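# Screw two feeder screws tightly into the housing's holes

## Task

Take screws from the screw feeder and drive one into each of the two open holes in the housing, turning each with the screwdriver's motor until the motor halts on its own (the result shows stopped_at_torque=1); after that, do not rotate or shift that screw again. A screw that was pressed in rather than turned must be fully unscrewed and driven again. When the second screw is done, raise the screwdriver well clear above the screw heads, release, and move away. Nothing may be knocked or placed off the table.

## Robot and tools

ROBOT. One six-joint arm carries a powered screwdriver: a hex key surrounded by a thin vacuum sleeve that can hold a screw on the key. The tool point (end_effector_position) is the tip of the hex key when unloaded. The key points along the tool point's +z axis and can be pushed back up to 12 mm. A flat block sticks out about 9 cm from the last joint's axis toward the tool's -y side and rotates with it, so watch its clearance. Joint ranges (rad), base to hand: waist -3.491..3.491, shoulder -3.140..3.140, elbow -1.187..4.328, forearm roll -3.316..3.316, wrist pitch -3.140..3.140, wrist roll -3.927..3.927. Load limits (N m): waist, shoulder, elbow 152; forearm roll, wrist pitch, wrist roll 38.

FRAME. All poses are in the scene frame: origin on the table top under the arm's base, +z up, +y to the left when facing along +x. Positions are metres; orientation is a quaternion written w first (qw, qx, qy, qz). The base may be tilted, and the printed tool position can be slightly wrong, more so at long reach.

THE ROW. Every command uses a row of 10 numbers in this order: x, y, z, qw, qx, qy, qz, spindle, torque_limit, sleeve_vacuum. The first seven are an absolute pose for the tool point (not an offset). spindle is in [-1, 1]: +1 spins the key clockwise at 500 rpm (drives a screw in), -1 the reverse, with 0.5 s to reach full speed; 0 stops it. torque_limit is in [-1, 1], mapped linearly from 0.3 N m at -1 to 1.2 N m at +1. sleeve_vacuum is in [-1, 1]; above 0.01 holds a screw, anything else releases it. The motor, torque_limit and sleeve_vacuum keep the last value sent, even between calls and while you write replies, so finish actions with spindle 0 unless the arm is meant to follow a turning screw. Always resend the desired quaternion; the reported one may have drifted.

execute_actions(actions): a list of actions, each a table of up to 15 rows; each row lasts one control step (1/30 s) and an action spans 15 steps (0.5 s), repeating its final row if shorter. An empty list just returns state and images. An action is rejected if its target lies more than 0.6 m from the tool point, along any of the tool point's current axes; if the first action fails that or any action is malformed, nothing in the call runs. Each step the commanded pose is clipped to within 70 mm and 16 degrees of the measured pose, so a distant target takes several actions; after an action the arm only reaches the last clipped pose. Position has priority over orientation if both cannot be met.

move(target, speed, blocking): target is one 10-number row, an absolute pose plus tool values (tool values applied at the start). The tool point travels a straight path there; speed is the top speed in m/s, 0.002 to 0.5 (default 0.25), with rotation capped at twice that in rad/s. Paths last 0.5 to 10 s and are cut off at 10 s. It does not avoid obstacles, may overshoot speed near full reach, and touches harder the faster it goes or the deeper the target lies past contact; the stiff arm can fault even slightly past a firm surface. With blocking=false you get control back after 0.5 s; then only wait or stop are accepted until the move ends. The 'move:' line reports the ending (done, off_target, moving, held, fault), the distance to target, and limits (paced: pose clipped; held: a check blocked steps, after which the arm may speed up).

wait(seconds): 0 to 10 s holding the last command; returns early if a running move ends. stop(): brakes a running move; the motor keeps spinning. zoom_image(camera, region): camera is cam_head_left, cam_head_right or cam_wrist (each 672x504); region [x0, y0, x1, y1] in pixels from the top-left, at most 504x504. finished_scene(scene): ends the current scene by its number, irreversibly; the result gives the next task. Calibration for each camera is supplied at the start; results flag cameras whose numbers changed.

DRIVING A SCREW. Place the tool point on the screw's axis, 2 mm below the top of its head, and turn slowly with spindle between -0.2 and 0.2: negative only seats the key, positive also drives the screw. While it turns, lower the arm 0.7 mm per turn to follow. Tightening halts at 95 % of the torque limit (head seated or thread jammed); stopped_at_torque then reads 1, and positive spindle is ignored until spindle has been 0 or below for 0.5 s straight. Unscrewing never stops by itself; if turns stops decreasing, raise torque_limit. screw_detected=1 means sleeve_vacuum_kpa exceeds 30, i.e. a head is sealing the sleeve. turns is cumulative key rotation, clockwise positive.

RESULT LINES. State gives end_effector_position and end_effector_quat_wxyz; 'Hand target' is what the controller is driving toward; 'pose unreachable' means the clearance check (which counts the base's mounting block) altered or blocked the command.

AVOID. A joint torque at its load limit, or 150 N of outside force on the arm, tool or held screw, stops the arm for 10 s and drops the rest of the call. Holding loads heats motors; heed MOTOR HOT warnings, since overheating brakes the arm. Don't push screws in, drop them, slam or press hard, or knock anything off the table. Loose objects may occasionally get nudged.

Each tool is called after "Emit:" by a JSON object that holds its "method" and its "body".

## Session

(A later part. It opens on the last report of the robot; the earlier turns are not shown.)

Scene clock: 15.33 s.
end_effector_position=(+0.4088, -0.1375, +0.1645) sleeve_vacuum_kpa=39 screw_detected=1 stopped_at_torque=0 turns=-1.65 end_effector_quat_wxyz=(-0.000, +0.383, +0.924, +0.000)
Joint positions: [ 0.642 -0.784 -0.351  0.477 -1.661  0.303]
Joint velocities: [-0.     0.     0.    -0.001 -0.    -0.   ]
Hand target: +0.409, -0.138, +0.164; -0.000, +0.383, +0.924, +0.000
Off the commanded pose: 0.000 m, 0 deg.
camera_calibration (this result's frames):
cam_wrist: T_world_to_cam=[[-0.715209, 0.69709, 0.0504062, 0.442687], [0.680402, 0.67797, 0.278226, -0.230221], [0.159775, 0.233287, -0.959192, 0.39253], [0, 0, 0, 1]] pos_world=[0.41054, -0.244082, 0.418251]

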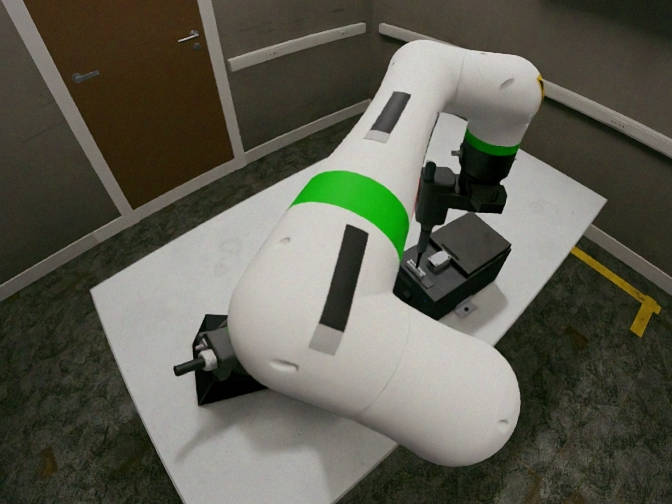

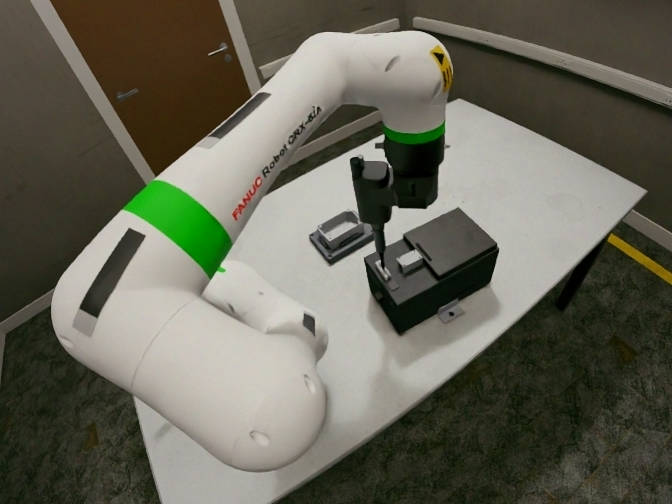

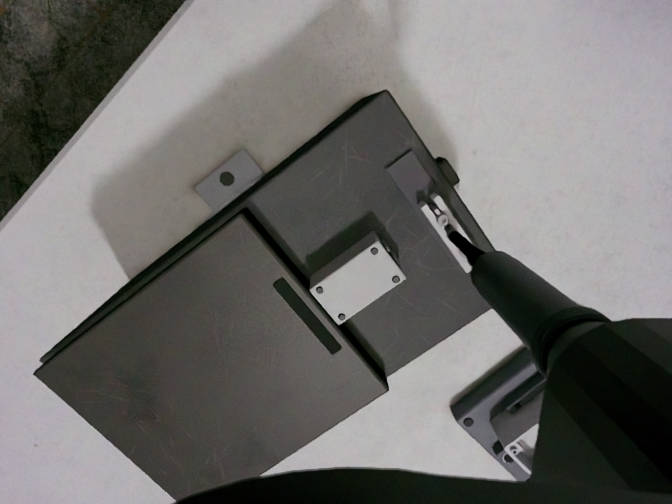

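Emit:
{"method": "move", "body": {"target": [0.4088, -0.1375, 0.195, 0, 0.3827, 0.9239, 0, 0, 0, 1], "speed": 0.05}}

Emit:
{"method": "move", "body": {"target": [0.405, -0.05, 0.19, 0, 0.3827, 0.9239, 0, 0, 0, 1], "speed": 0.15}}

Emit:
{"method": "move", "body": {"target": [0.399, 0.112, 0.12, 0, 0.3827, 0.9239, 0, 0, 0, 1], "speed": 0.15}}

Emit:
{"method": "zoom_image", "body": {"camera": "cam_wrist", "region": [340, 140, 520, 290]}}

Scene clock: 16.47 s.
end_effector_position=(+0.4091, -0.1376, +0.1952) sleeve_vacuum_kpa=40 screw_detected=1 stopped_at_torque=0 turns=-1.65 end_effector_quat_wxyz=(+0.000, +0.383, +0.924, -0.000)
Joint positions: [ 0.817 -0.805 -0.3    0.541 -1.799  0.201]
Joint velocities: [ 0.011 -0.003 -0.004  0.005 -0.006 -0.008]
Hand target: +0.409, -0.138, +0.195; +0.000, +0.383, +0.924, -0.000
Off the commanded pose: 0.000 m, 0 deg.
move: done
camera_calibration (this result's frames):
cam_wrist: T_world_to_cam=[[-0.715302, 0.697044, 0.04972, 0.441543], [0.680175, 0.678134, 0.278381, -0.238833], [0.160327, 0.232945, -0.959183, 0.421673], [0, 0, 0, 1]] pos_world=[0.410679, -0.244041, 0.448995]

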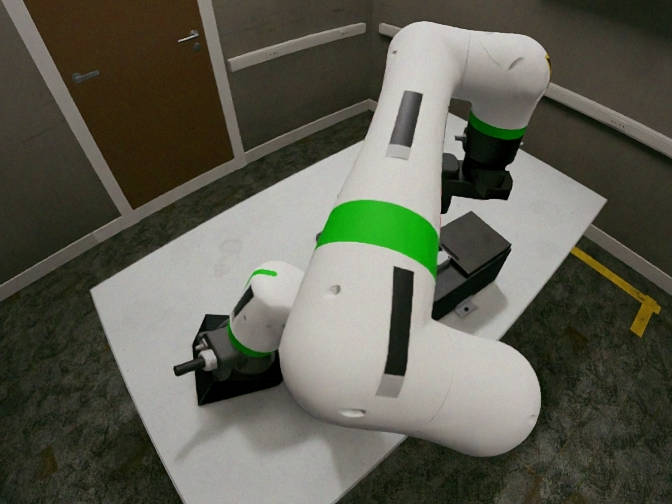

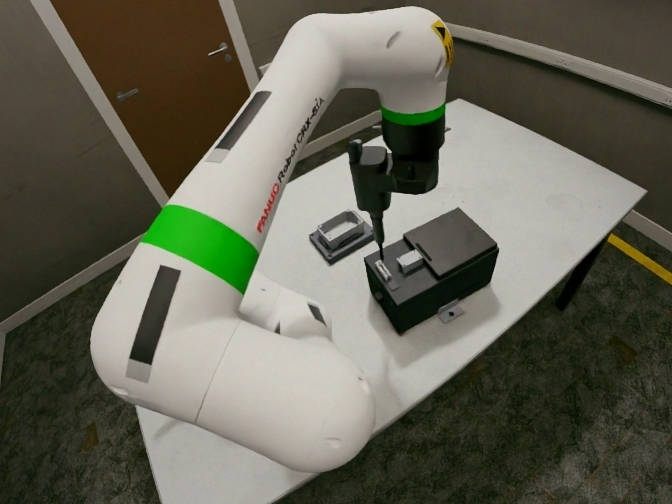

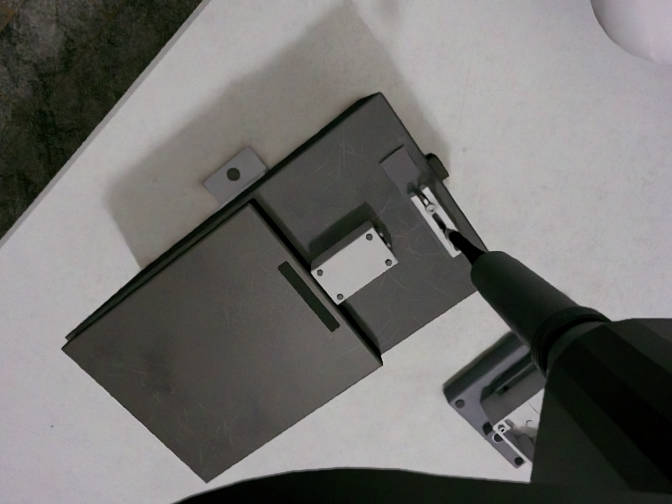

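Scene clock: 17.53 s.
end_effector_position=(+0.4050, -0.0502, +0.1904) sleeve_vacuum_kpa=40 screw_detected=1 stopped_at_torque=0 turns=-1.65 end_effector_quat_wxyz=(+0.001, +0.383, +0.924, -0.000)
Joint positions: [ 1.381 -0.813 -0.397  0.633 -2.012 -0.293]
Joint velocities: [ 0.034 -0.008 -0.005  0.008 -0.021 -0.025]
Hand target: +0.405, -0.050, +0.190; +0.001, +0.383, +0.924, -0.000
Off the commanded pose: 0.000 m, 0 deg.
move: done
camera_calibration (this result's frames):
cam_wrist: T_world_to_cam=[[-0.715428, 0.697012, 0.0483419, 0.378309], [0.679773, 0.678404, 0.278707, -0.293789], [0.161467, 0.232257, -0.959159, 0.396839], [0, 0, 0, 1]] pos_world=[0.406287, -0.156547, 0.444225]

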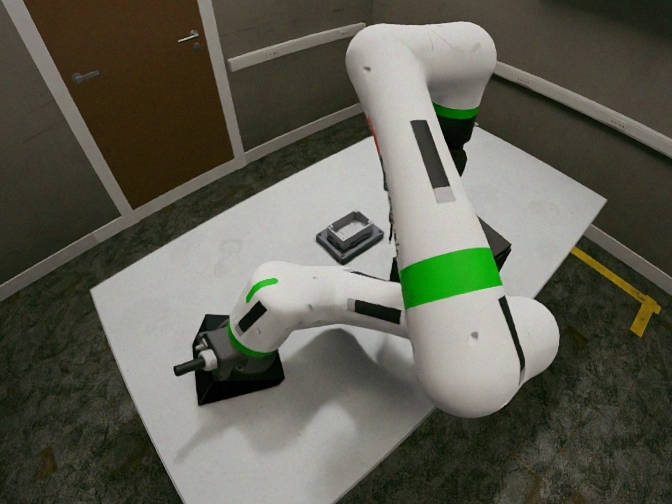

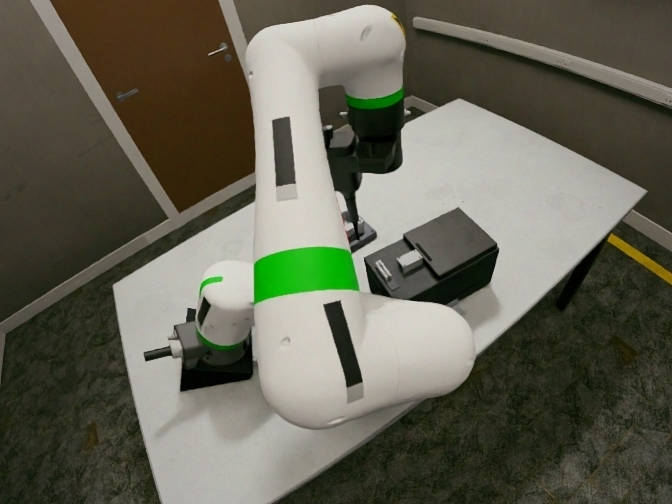

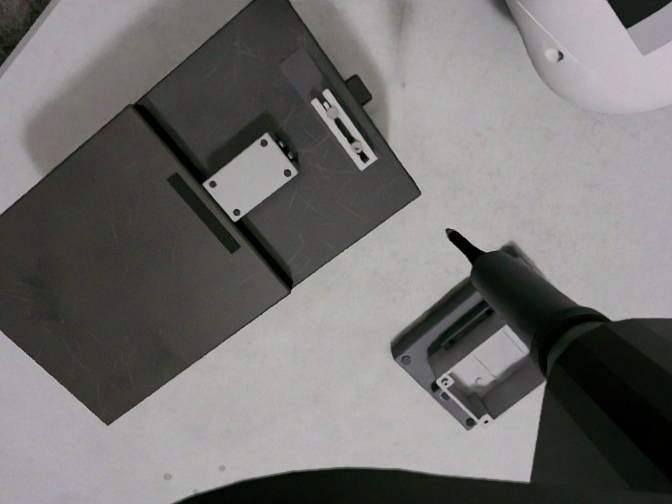

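Scene clock: 19.07 s.
end_effector_position=(+0.3981, +0.1115, +0.1198) sleeve_vacuum_kpa=40 screw_detected=1 stopped_at_torque=0 turns=-1.65 end_effector_quat_wxyz=(-0.000, +0.383, +0.924, -0.000)
Joint positions: [ 1.371 -0.552 -0.527  0.567 -1.681 -0.514]
Joint velocities: [ 0.     0.001  0.001 -0.    -0.     0.   ]
Hand target: +0.398, +0.112, +0.120; -0.000, +0.383, +0.924, -0.000
Off the commanded pose: 0.001 m, 0 deg.
move: done
camera_calibration (this result's frames):
cam_wrist: T_world_to_cam=[[-0.715168, 0.697126, 0.0504883, 0.263695], [0.680483, 0.677956, 0.278061, -0.379384], [0.159614, 0.233217, -0.959236, 0.293363], [0, 0, 0, 1]] pos_world=[0.399926, 0.00496028, 0.373582]

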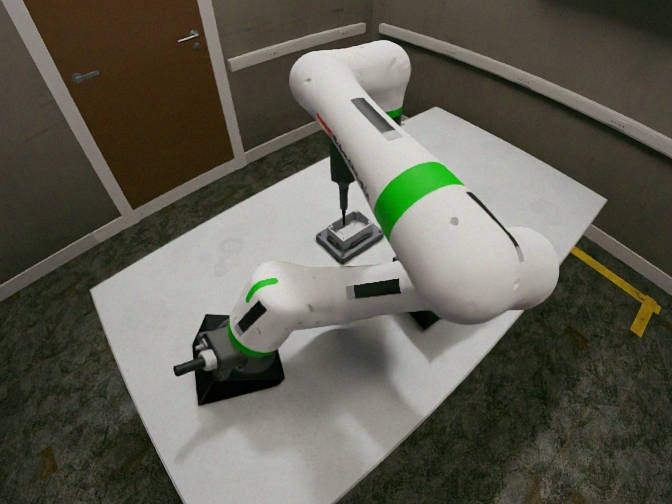

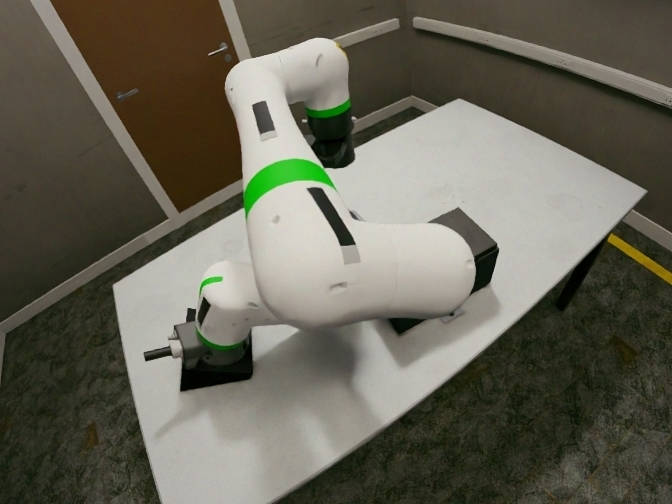

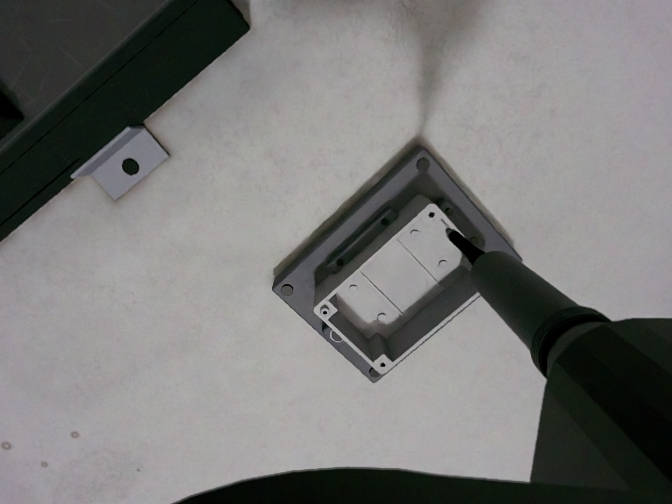

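Region (340, 140, 520, 290) of cam_wrist's 672x504 image, scaled by 2.800, with more detail than that image has.

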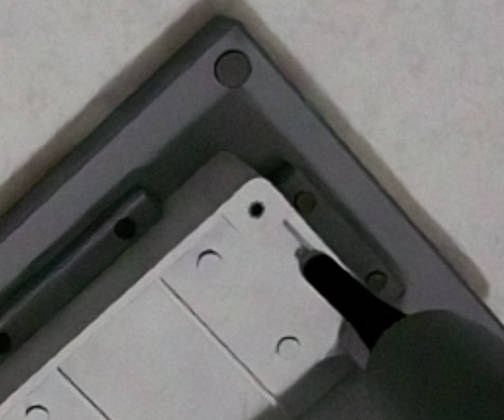

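Emit:
{"method": "move", "body": {"target": [0.3995, 0.1123, 0.085, 0, 0.3827, 0.9239, 0, 0, 0, 1], "speed": 0.05}}

Emit:
{"method": "zoom_image", "body": {"camera": "cam_wrist", "region": [400, 190, 500, 270]}}

Emit:
{"method": "zoom_image", "body": {"camera": "cam_head_left", "region": [310, 200, 390, 270]}}

Scene clock: 20.13 s.
end_effector_position=(+0.3994, +0.1123, +0.0850) sleeve_vacuum_kpa=40 screw_detected=1 stopped_at_torque=0 turns=-1.65 end_effector_quat_wxyz=(-0.000, +0.383, +0.924, +0.000)
Joint positions: [ 1.279 -0.541 -0.589  0.57  -1.57  -0.476]
Joint velocities: [-0.001 -0.001  0.001  0.001  0.001  0.   ]
Hand target: +0.399, +0.112, +0.085; -0.000, +0.383, +0.924, -0.000
Off the commanded pose: 0.000 m, 0 deg.
move: done
camera_calibration (this result's frames):
cam_wrist: T_world_to_cam=[[-0.715197, 0.69708, 0.0507233, 0.265816], [0.680488, 0.677938, 0.278095, -0.37105], [0.159467, 0.233409, -0.959213, 0.259601], [0, 0, 0, 1]] pos_world=[0.401208, 0.00566071, 0.338717]

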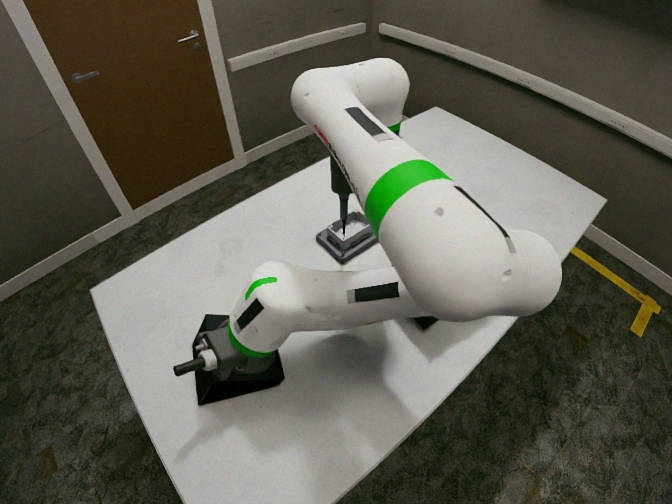

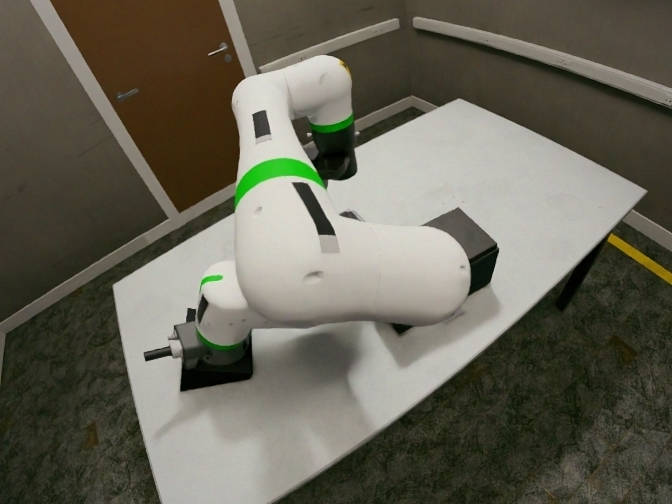

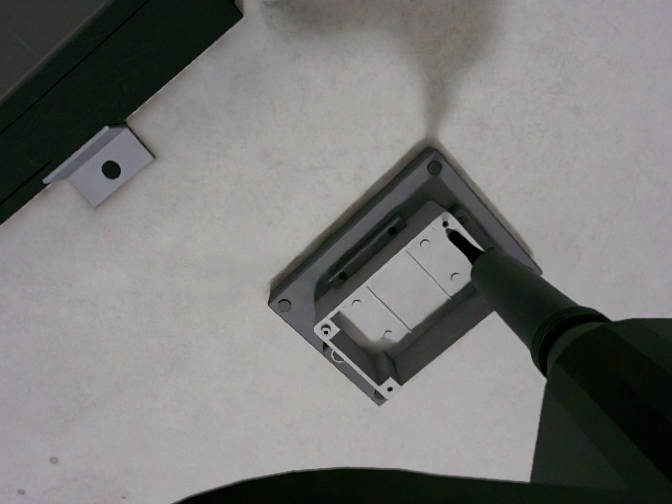

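Region (400, 190, 500, 270) of cam_wrist's 672x504 image, scaled by 5.040, with more detail than that image has; it fills the top 403 rows of this view, and the rest is white.

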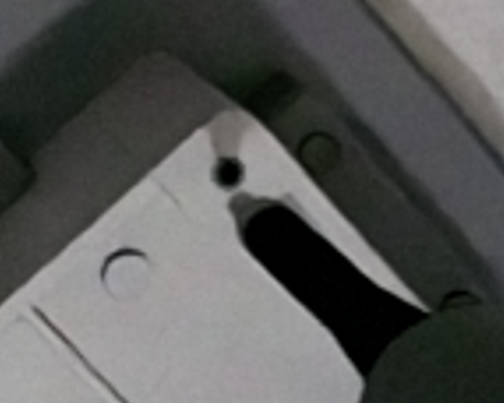

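Region (310, 200, 390, 270) of cam_head_left's 672x504 image, scaled by 6.300, with more detail than that image has; it fills the top 441 rows of this view, and the rest is white.

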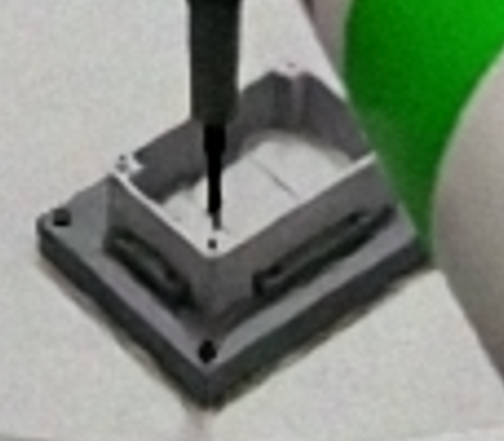

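Emit:
{"method": "move", "body": {"target": [0.3979, 0.1123, 0.079, 0, 0.3827, 0.9239, 0, 0, 0, 1], "speed": 0.02}}

Emit:
{"method": "zoom_image", "body": {"camera": "cam_wrist", "region": [420, 200, 480, 250]}}

Emit:
{"method": "zoom_image", "body": {"camera": "cam_head_left", "region": [325, 220, 365, 250]}}

Scene clock: 21.03 s.
end_effector_position=(+0.3979, +0.1123, +0.0790) sleeve_vacuum_kpa=40 screw_detected=1 stopped_at_torque=0 turns=-1.65 end_effector_quat_wxyz=(-0.000, +0.383, +0.924, +0.000)
Joint positions: [ 1.27  -0.542 -0.603  0.571 -1.555 -0.476]
Joint velocities: [ 0.     0.    -0.001  0.    -0.001 -0.   ]
Hand target: +0.398, +0.112, +0.079; -0.000, +0.383, +0.924, -0.000
Off the commanded pose: 0.000 m, 0 deg.
move: done
camera_calibration (this result's frames):
cam_wrist: T_world_to_cam=[[-0.71521, 0.697088, 0.0504251, 0.26507], [0.680407, 0.67797, 0.278214, -0.368359], [0.159753, 0.233291, -0.959195, 0.254002], [0, 0, 0, 1]] pos_world=[0.399638, 0.00570297, 0.332754]

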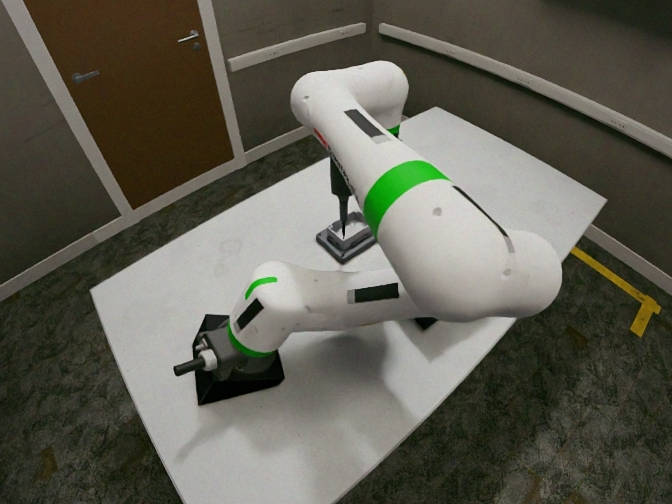

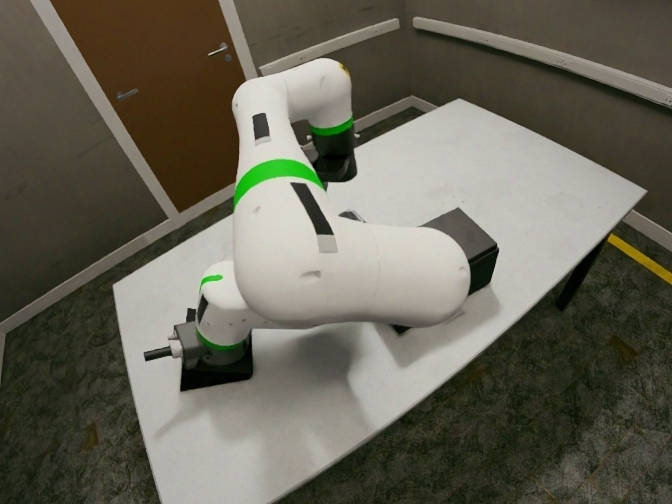

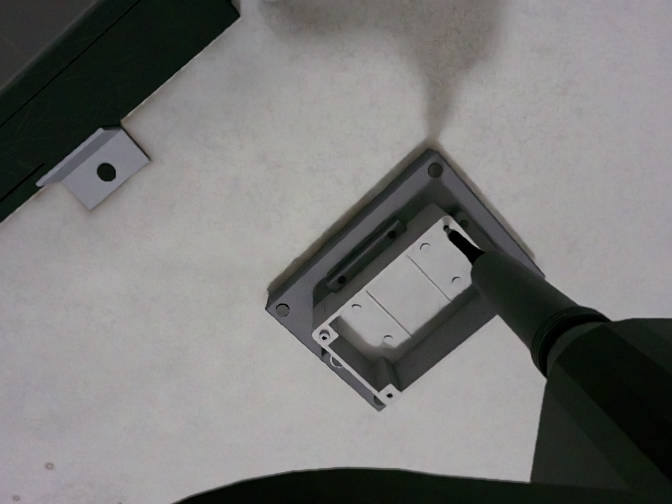

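Region (420, 200, 480, 250) of cam_wrist's 672x504 image, scaled by 8.400, with more detail than that image has.

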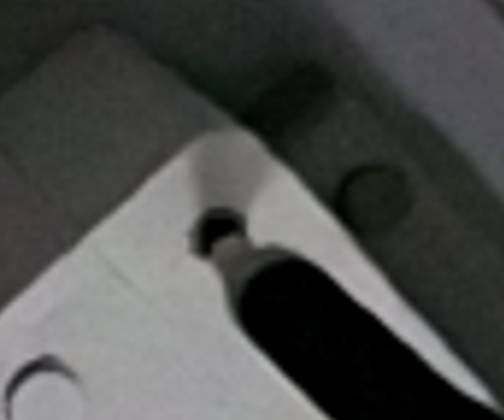

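Region (325, 220, 365, 250) of cam_head_left's 672x504 image, scaled by 12.600, with more detail than that image has; it fills the top 378 rows of this view, and the rest is white.

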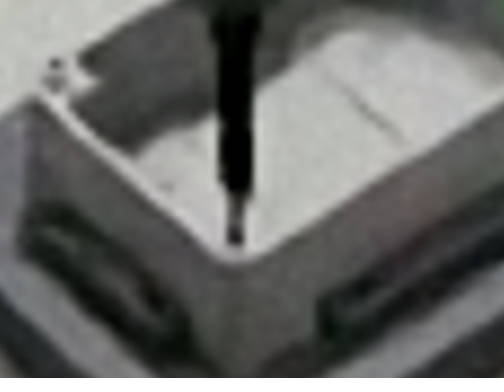

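Emit:
{"method": "move", "body": {"target": [0.3979, 0.1123, 0.073, 0, 0.3827, 0.9239, 0, 0, 0, 1], "speed": 0.01}}

Emit:
{"method": "zoom_image", "body": {"camera": "cam_wrist", "region": [420, 200, 480, 250]}}

Emit:
{"method": "zoom_image", "body": {"camera": "cam_head_left", "region": [325, 220, 365, 250]}}

Scene clock: 22.00 s.
end_effector_position=(+0.3979, +0.1123, +0.0730) sleeve_vacuum_kpa=33 screw_detected=1 stopped_at_torque=0 turns=-1.65 end_effector_quat_wxyz=(-0.000, +0.383, +0.924, +0.000)
Joint positions: [ 1.256 -0.539 -0.613  0.572 -1.536 -0.47 ]
Joint velocities: [ 0.     0.    -0.    -0.     0.001 -0.   ]
Hand target: +0.398, +0.112, +0.073; -0.000, +0.383, +0.924, -0.000
Off the commanded pose: 0.000 m, 0 deg.
move: done
camera_calibration (this result's frames):
cam_wrist: T_world_to_cam=[[-0.715208, 0.697088, 0.0504505, 0.265358], [0.680414, 0.677966, 0.278206, -0.366693], [0.15973, 0.233302, -0.959196, 0.248255], [0, 0, 0, 1]] pos_world=[0.399635, 0.00570877, 0.326754]

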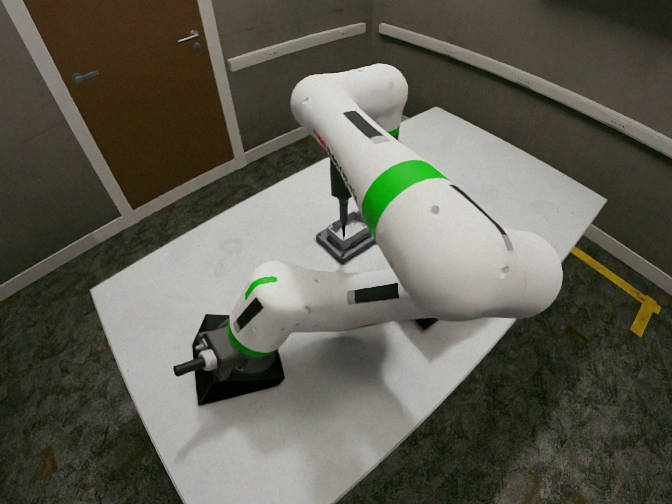

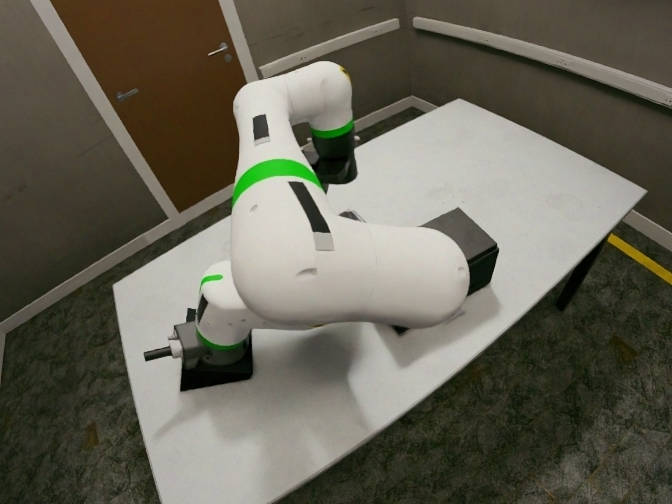

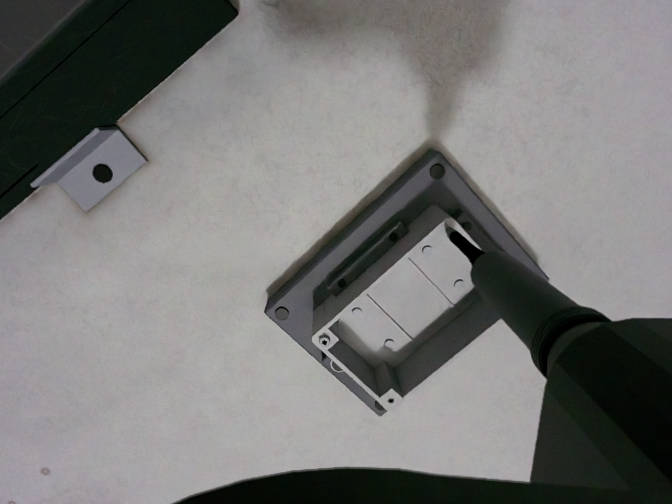

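Region (420, 200, 480, 250) of cam_wrist's 672x504 image, scaled by 8.400, with more detail than that image has.

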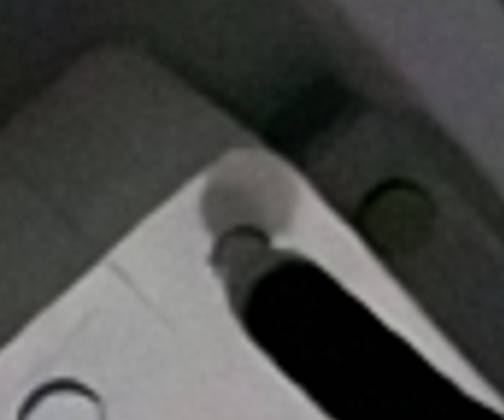

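Region (325, 220, 365, 250) of cam_head_left's 672x504 image, scaled by 12.600, with more detail than that image has; it fills the top 378 rows of this view, and the rest is white.

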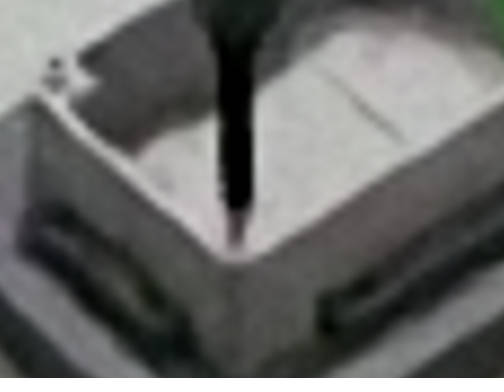

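Emit:
{"method": "execute_actions", "body": {"actions": [[[0.3979, 0.1118, 0.073, 0, 0.3827, 0.9239, 0, 0, 0, 1]]]}}

Emit:
{"method": "zoom_image", "body": {"camera": "cam_wrist", "region": [420, 200, 480, 250]}}

Scene clock: 22.57 s.
end_effector_position=(+0.3979, +0.1118, +0.0730) sleeve_vacuum_kpa=37 screw_detected=1 stopped_at_torque=0 turns=-1.65 end_effector_quat_wxyz=(-0.000, +0.383, +0.924, +0.000)
Joint positions: [ 1.255 -0.54  -0.614  0.572 -1.536 -0.469]
Joint velocities: [ 0.    -0.    -0.001  0.     0.001 -0.   ]
Hand target: +0.398, +0.112, +0.073; -0.000, +0.383, +0.924, +0.000
Off the commanded pose: 0.000 m, 0 deg.
camera_calibration (this result's frames):
cam_wrist: T_world_to_cam=[[-0.715215, 0.697085, 0.0503929, 0.265726], [0.680396, 0.677979, 0.278219, -0.366366], [0.159777, 0.233273, -0.959195, 0.24835], [0, 0, 0, 1]] pos_world=[0.399645, 0.00522143, 0.326755]

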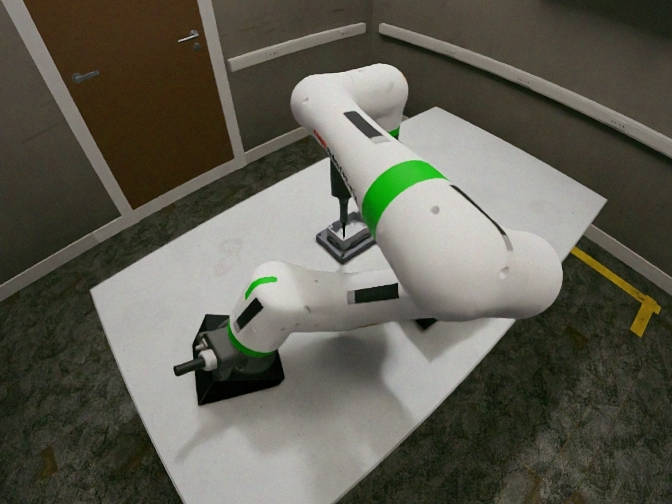

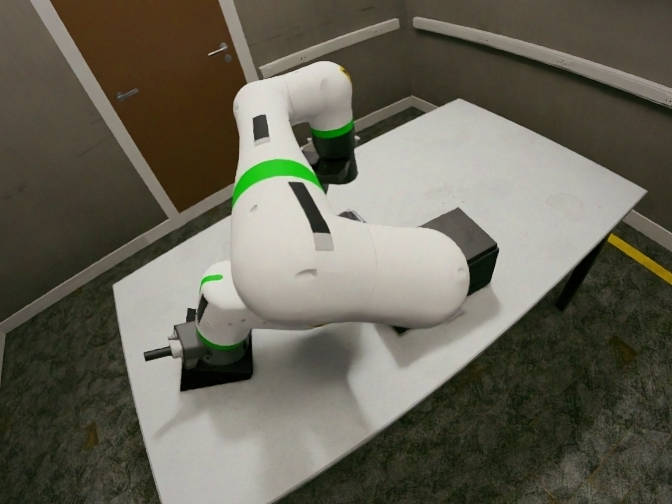

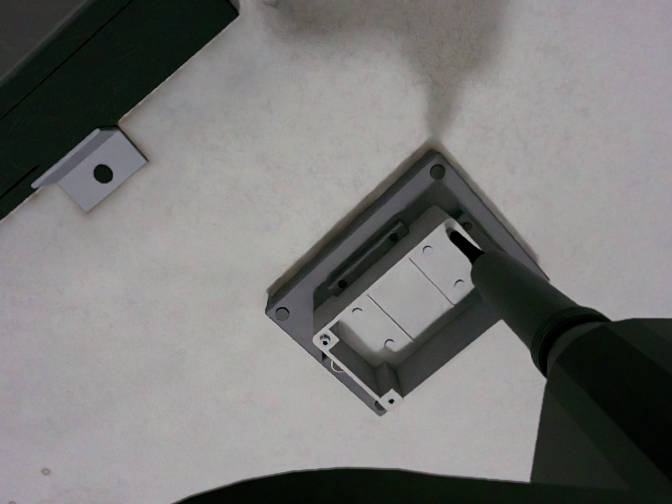

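Region (420, 200, 480, 250) of cam_wrist's 672x504 image, scaled by 8.400, with more detail than that image has.

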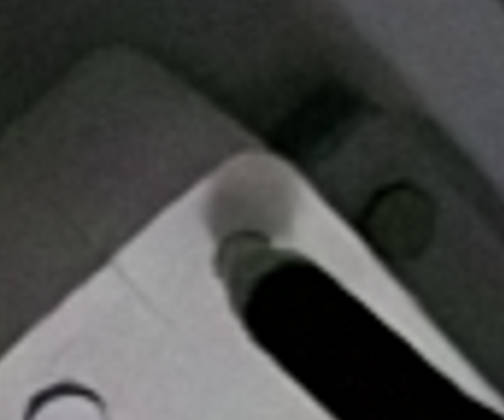

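Emit:
{"method": "execute_actions", "body": {"actions": [[[0.3978, 0.1114, 0.073, 0, 0.3827, 0.9239, 0, 0, 0, 1]],[[0.3978, 0.1114, 0.0727, 0, 0.3827, 0.9239, 0, 0.2, 0, 1]],[[0.3978, 0.1114, 0.0721, 0, 0.3827, 0.9239, 0, 0.2, 0, 1]],[[0.3978, 0.1114, 0.0715, 0, 0.3827, 0.9239, 0, 0.2, 0, 1]],[[0.3978, 0.1114, 0.0709, 0, 0.3827, 0.9239, 0, 0.2, 0, 1]],[[0.3978, 0.1114, 0.0706, 0, 0.3827, 0.9239, 0, 0, 0, 1]]]}}

Emit:
{"method": "zoom_image", "body": {"camera": "cam_wrist", "region": [420, 200, 480, 250]}}

Scene clock: 25.73 s.
end_effector_position=(+0.3978, +0.1114, +0.0706) sleeve_vacuum_kpa=40 screw_detected=1 stopped_at_torque=0 turns=1.63 end_effector_quat_wxyz=(-0.000, +0.383, +0.924, +0.000)
Joint positions: [ 1.249 -0.54  -0.618  0.572 -1.529 -0.467]
Joint velocities: [ 0.     0.001  0.     0.    -0.    -0.   ]
Hand target: +0.398, +0.111, +0.071; -0.000, +0.383, +0.924, -0.000
Off the commanded pose: 0.000 m, 0 deg.
camera_calibration (this result's frames):
cam_wrist: T_world_to_cam=[[-0.715214, 0.697086, 0.0503932, 0.266054], [0.680397, 0.677978, 0.278219, -0.365356], [0.159777, 0.233273, -0.959195, 0.246158], [0, 0, 0, 1]] pos_world=[0.399542, 0.00481902, 0.324356]

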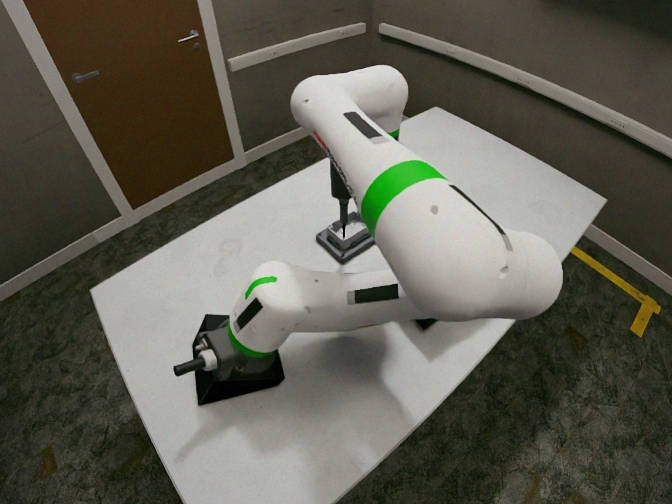

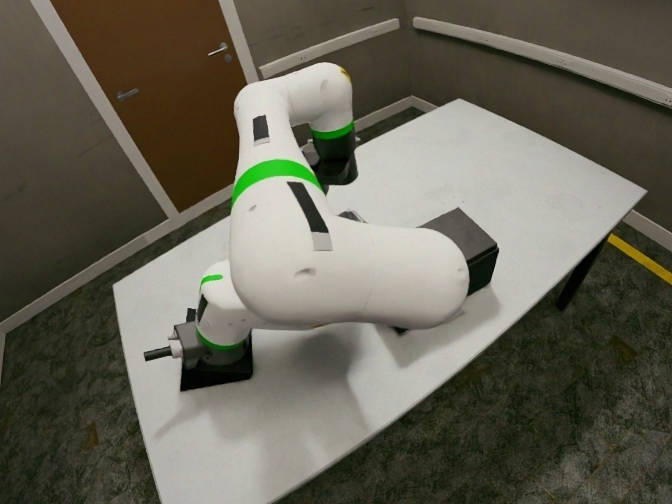

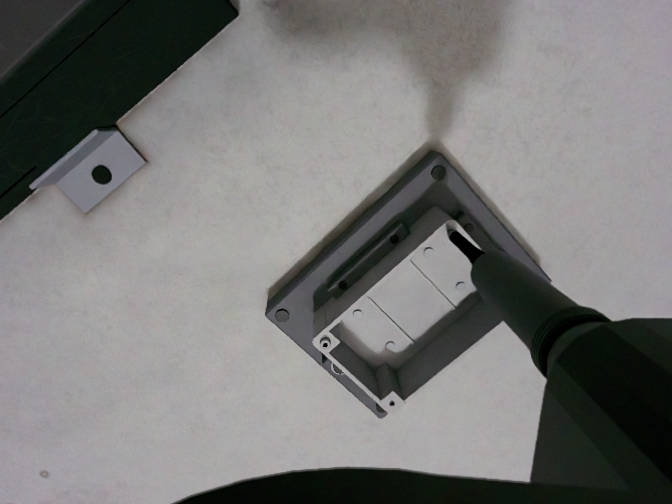

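Region (420, 200, 480, 250) of cam_wrist's 672x504 image, scaled by 8.400, with more detail than that image has.

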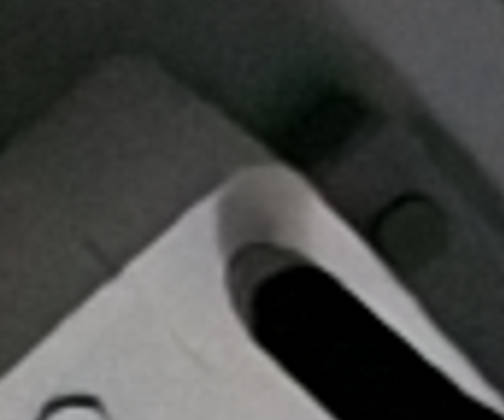

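Emit:
{"method": "move", "body": {"target": [0.3976, 0.1114, 0.060, 0, 0.3827, 0.9239, 0, 0.6, 0, 1], "speed": 0.0035}}

Emit:
{"method": "zoom_image", "body": {"camera": "cam_wrist", "region": [420, 200, 480, 250]}}

Scene clock: 29.03 s.
end_effector_position=(+0.3976, +0.1114, +0.0600) sleeve_vacuum_kpa=40 screw_detected=1 stopped_at_torque=1 turns=11.40 end_effector_quat_wxyz=(-0.000, +0.383, +0.924, +0.000)
Joint positions: [ 1.223 -0.535 -0.637  0.574 -1.495 -0.458]
Joint velocities: [-0.     0.    -0.001 -0.001 -0.    -0.   ]
Hand target: +0.398, +0.111, +0.060; -0.000, +0.383, +0.924, -0.000
Off the commanded pose: 0.000 m, 0 deg.
move: done
camera_calibration (this result's frames):
cam_wrist: T_world_to_cam=[[-0.715205, 0.697089, 0.0504926, 0.266412], [0.680428, 0.677961, 0.278183, -0.362245], [0.159686, 0.233314, -0.9592, 0.236059], [0, 0, 0, 1]] pos_world=[0.399325, 0.00479951, 0.313747]

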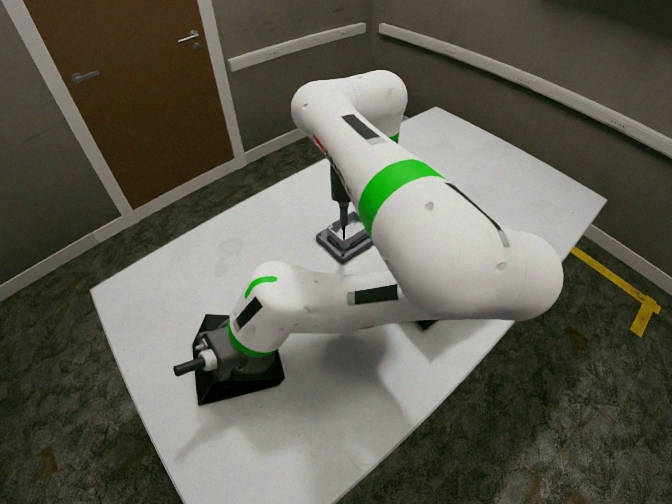

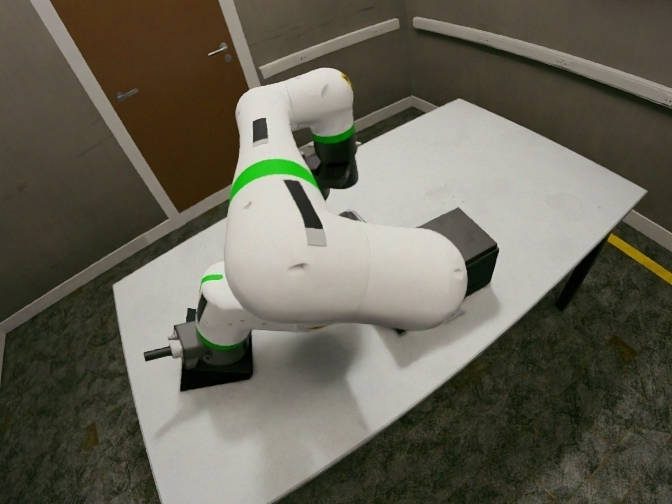

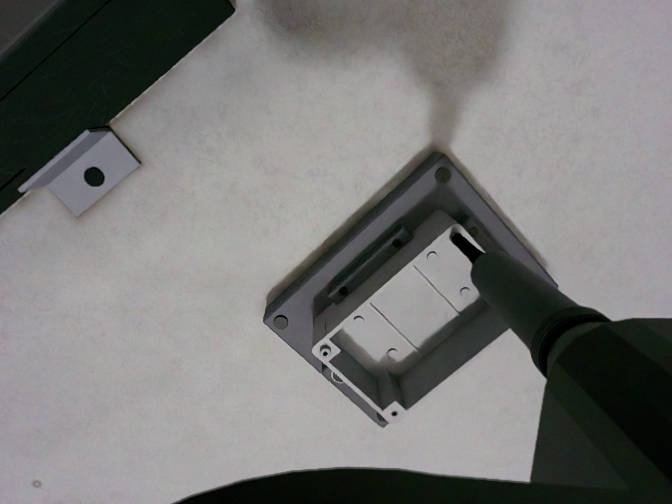

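Region (420, 200, 480, 250) of cam_wrist's 672x504 image, scaled by 8.400, with more detail than that image has.

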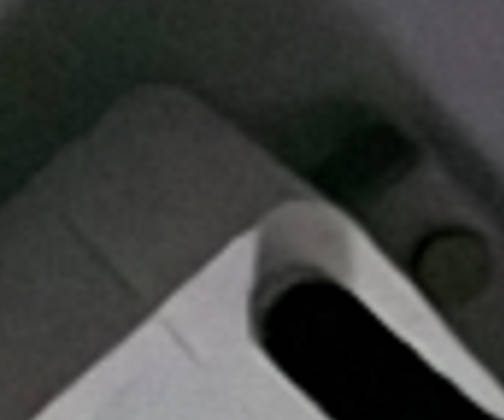

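Emit:
{"method": "move", "body": {"target": [0.3976, 0.1114, 0.10, 0, 0.3827, 0.9239, 0, 0, 0, 0], "speed": 0.05}}

Emit:
{"method": "zoom_image", "body": {"camera": "cam_wrist", "region": [300, 190, 500, 400]}}

Emit:
{"method": "zoom_image", "body": {"camera": "cam_head_left", "region": [320, 205, 380, 255]}}

Scene clock: 30.20 s.
end_effector_position=(+0.3977, +0.1114, +0.1000) sleeve_vacuum_kpa=0 screw_detected=0 stopped_at_torque=1 turns=11.40 end_effector_quat_wxyz=(+0.000, +0.383, +0.924, -0.000)
Joint positions: [ 1.323 -0.551 -0.566  0.569 -1.622 -0.495]
Joint velocities: [ 0.     0.     0.002 -0.     0.    -0.   ]
Hand target: +0.398, +0.111, +0.100; +0.000, +0.383, +0.924, +0.000
Off the commanded pose: 0.000 m, 0 deg.
move: done
camera_calibration (this result's frames):
cam_wrist: T_world_to_cam=[[-0.715244, 0.697083, 0.0500155, 0.264559], [0.680285, 0.678038, 0.278345, -0.373495], [0.160117, 0.233109, -0.959178, 0.274258], [0, 0, 0, 1]] pos_world=[0.399394, 0.00489244, 0.353791]

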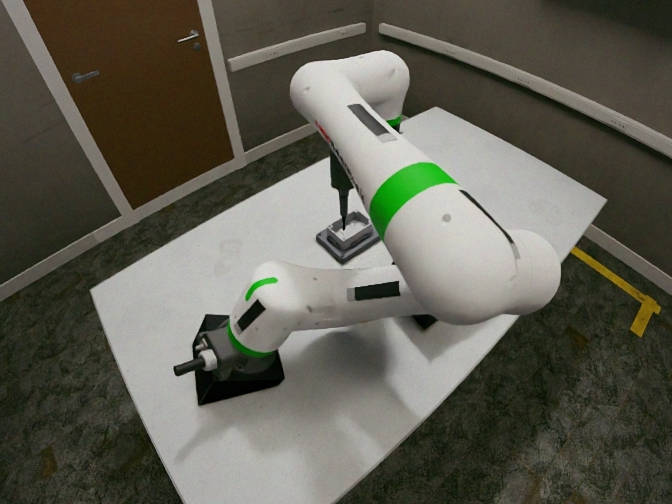

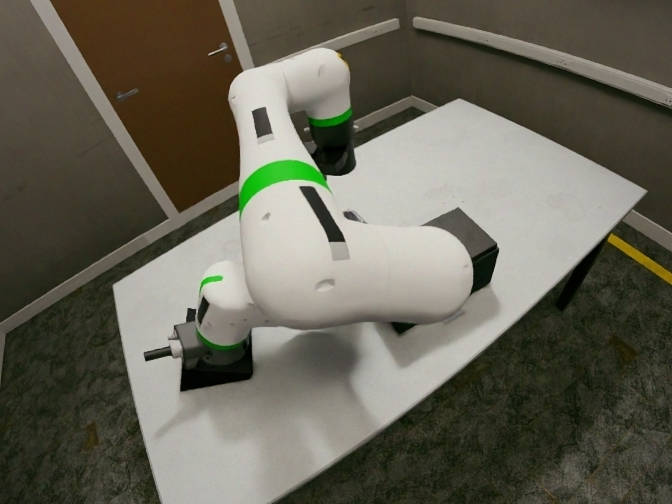

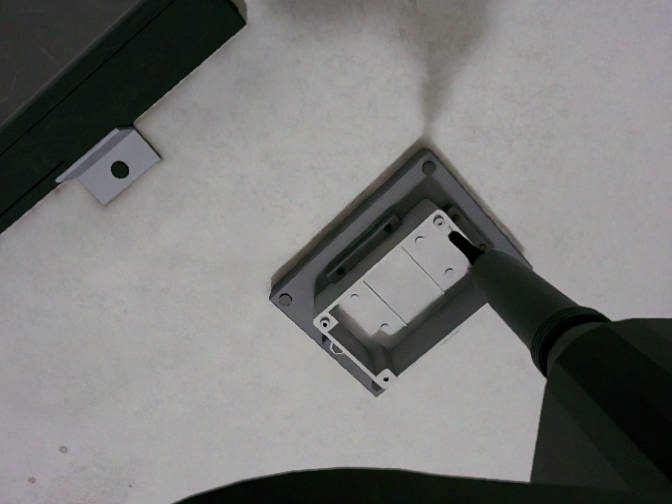

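Region (300, 190, 500, 400) of cam_wrist's 672x504 image, scaled by 2.400, with more detail than that image has; it fills the left 480 columns of this view, and the rest is white.

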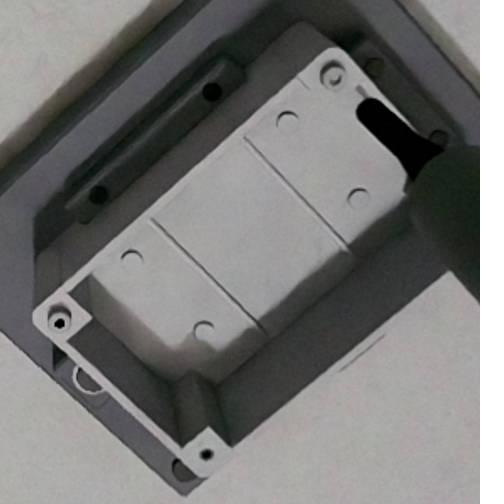

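Region (320, 205, 380, 255) of cam_head_left's 672x504 image, scaled by 8.400, with more detail than that image has.

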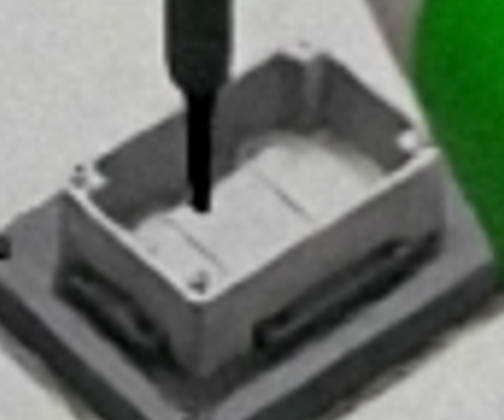

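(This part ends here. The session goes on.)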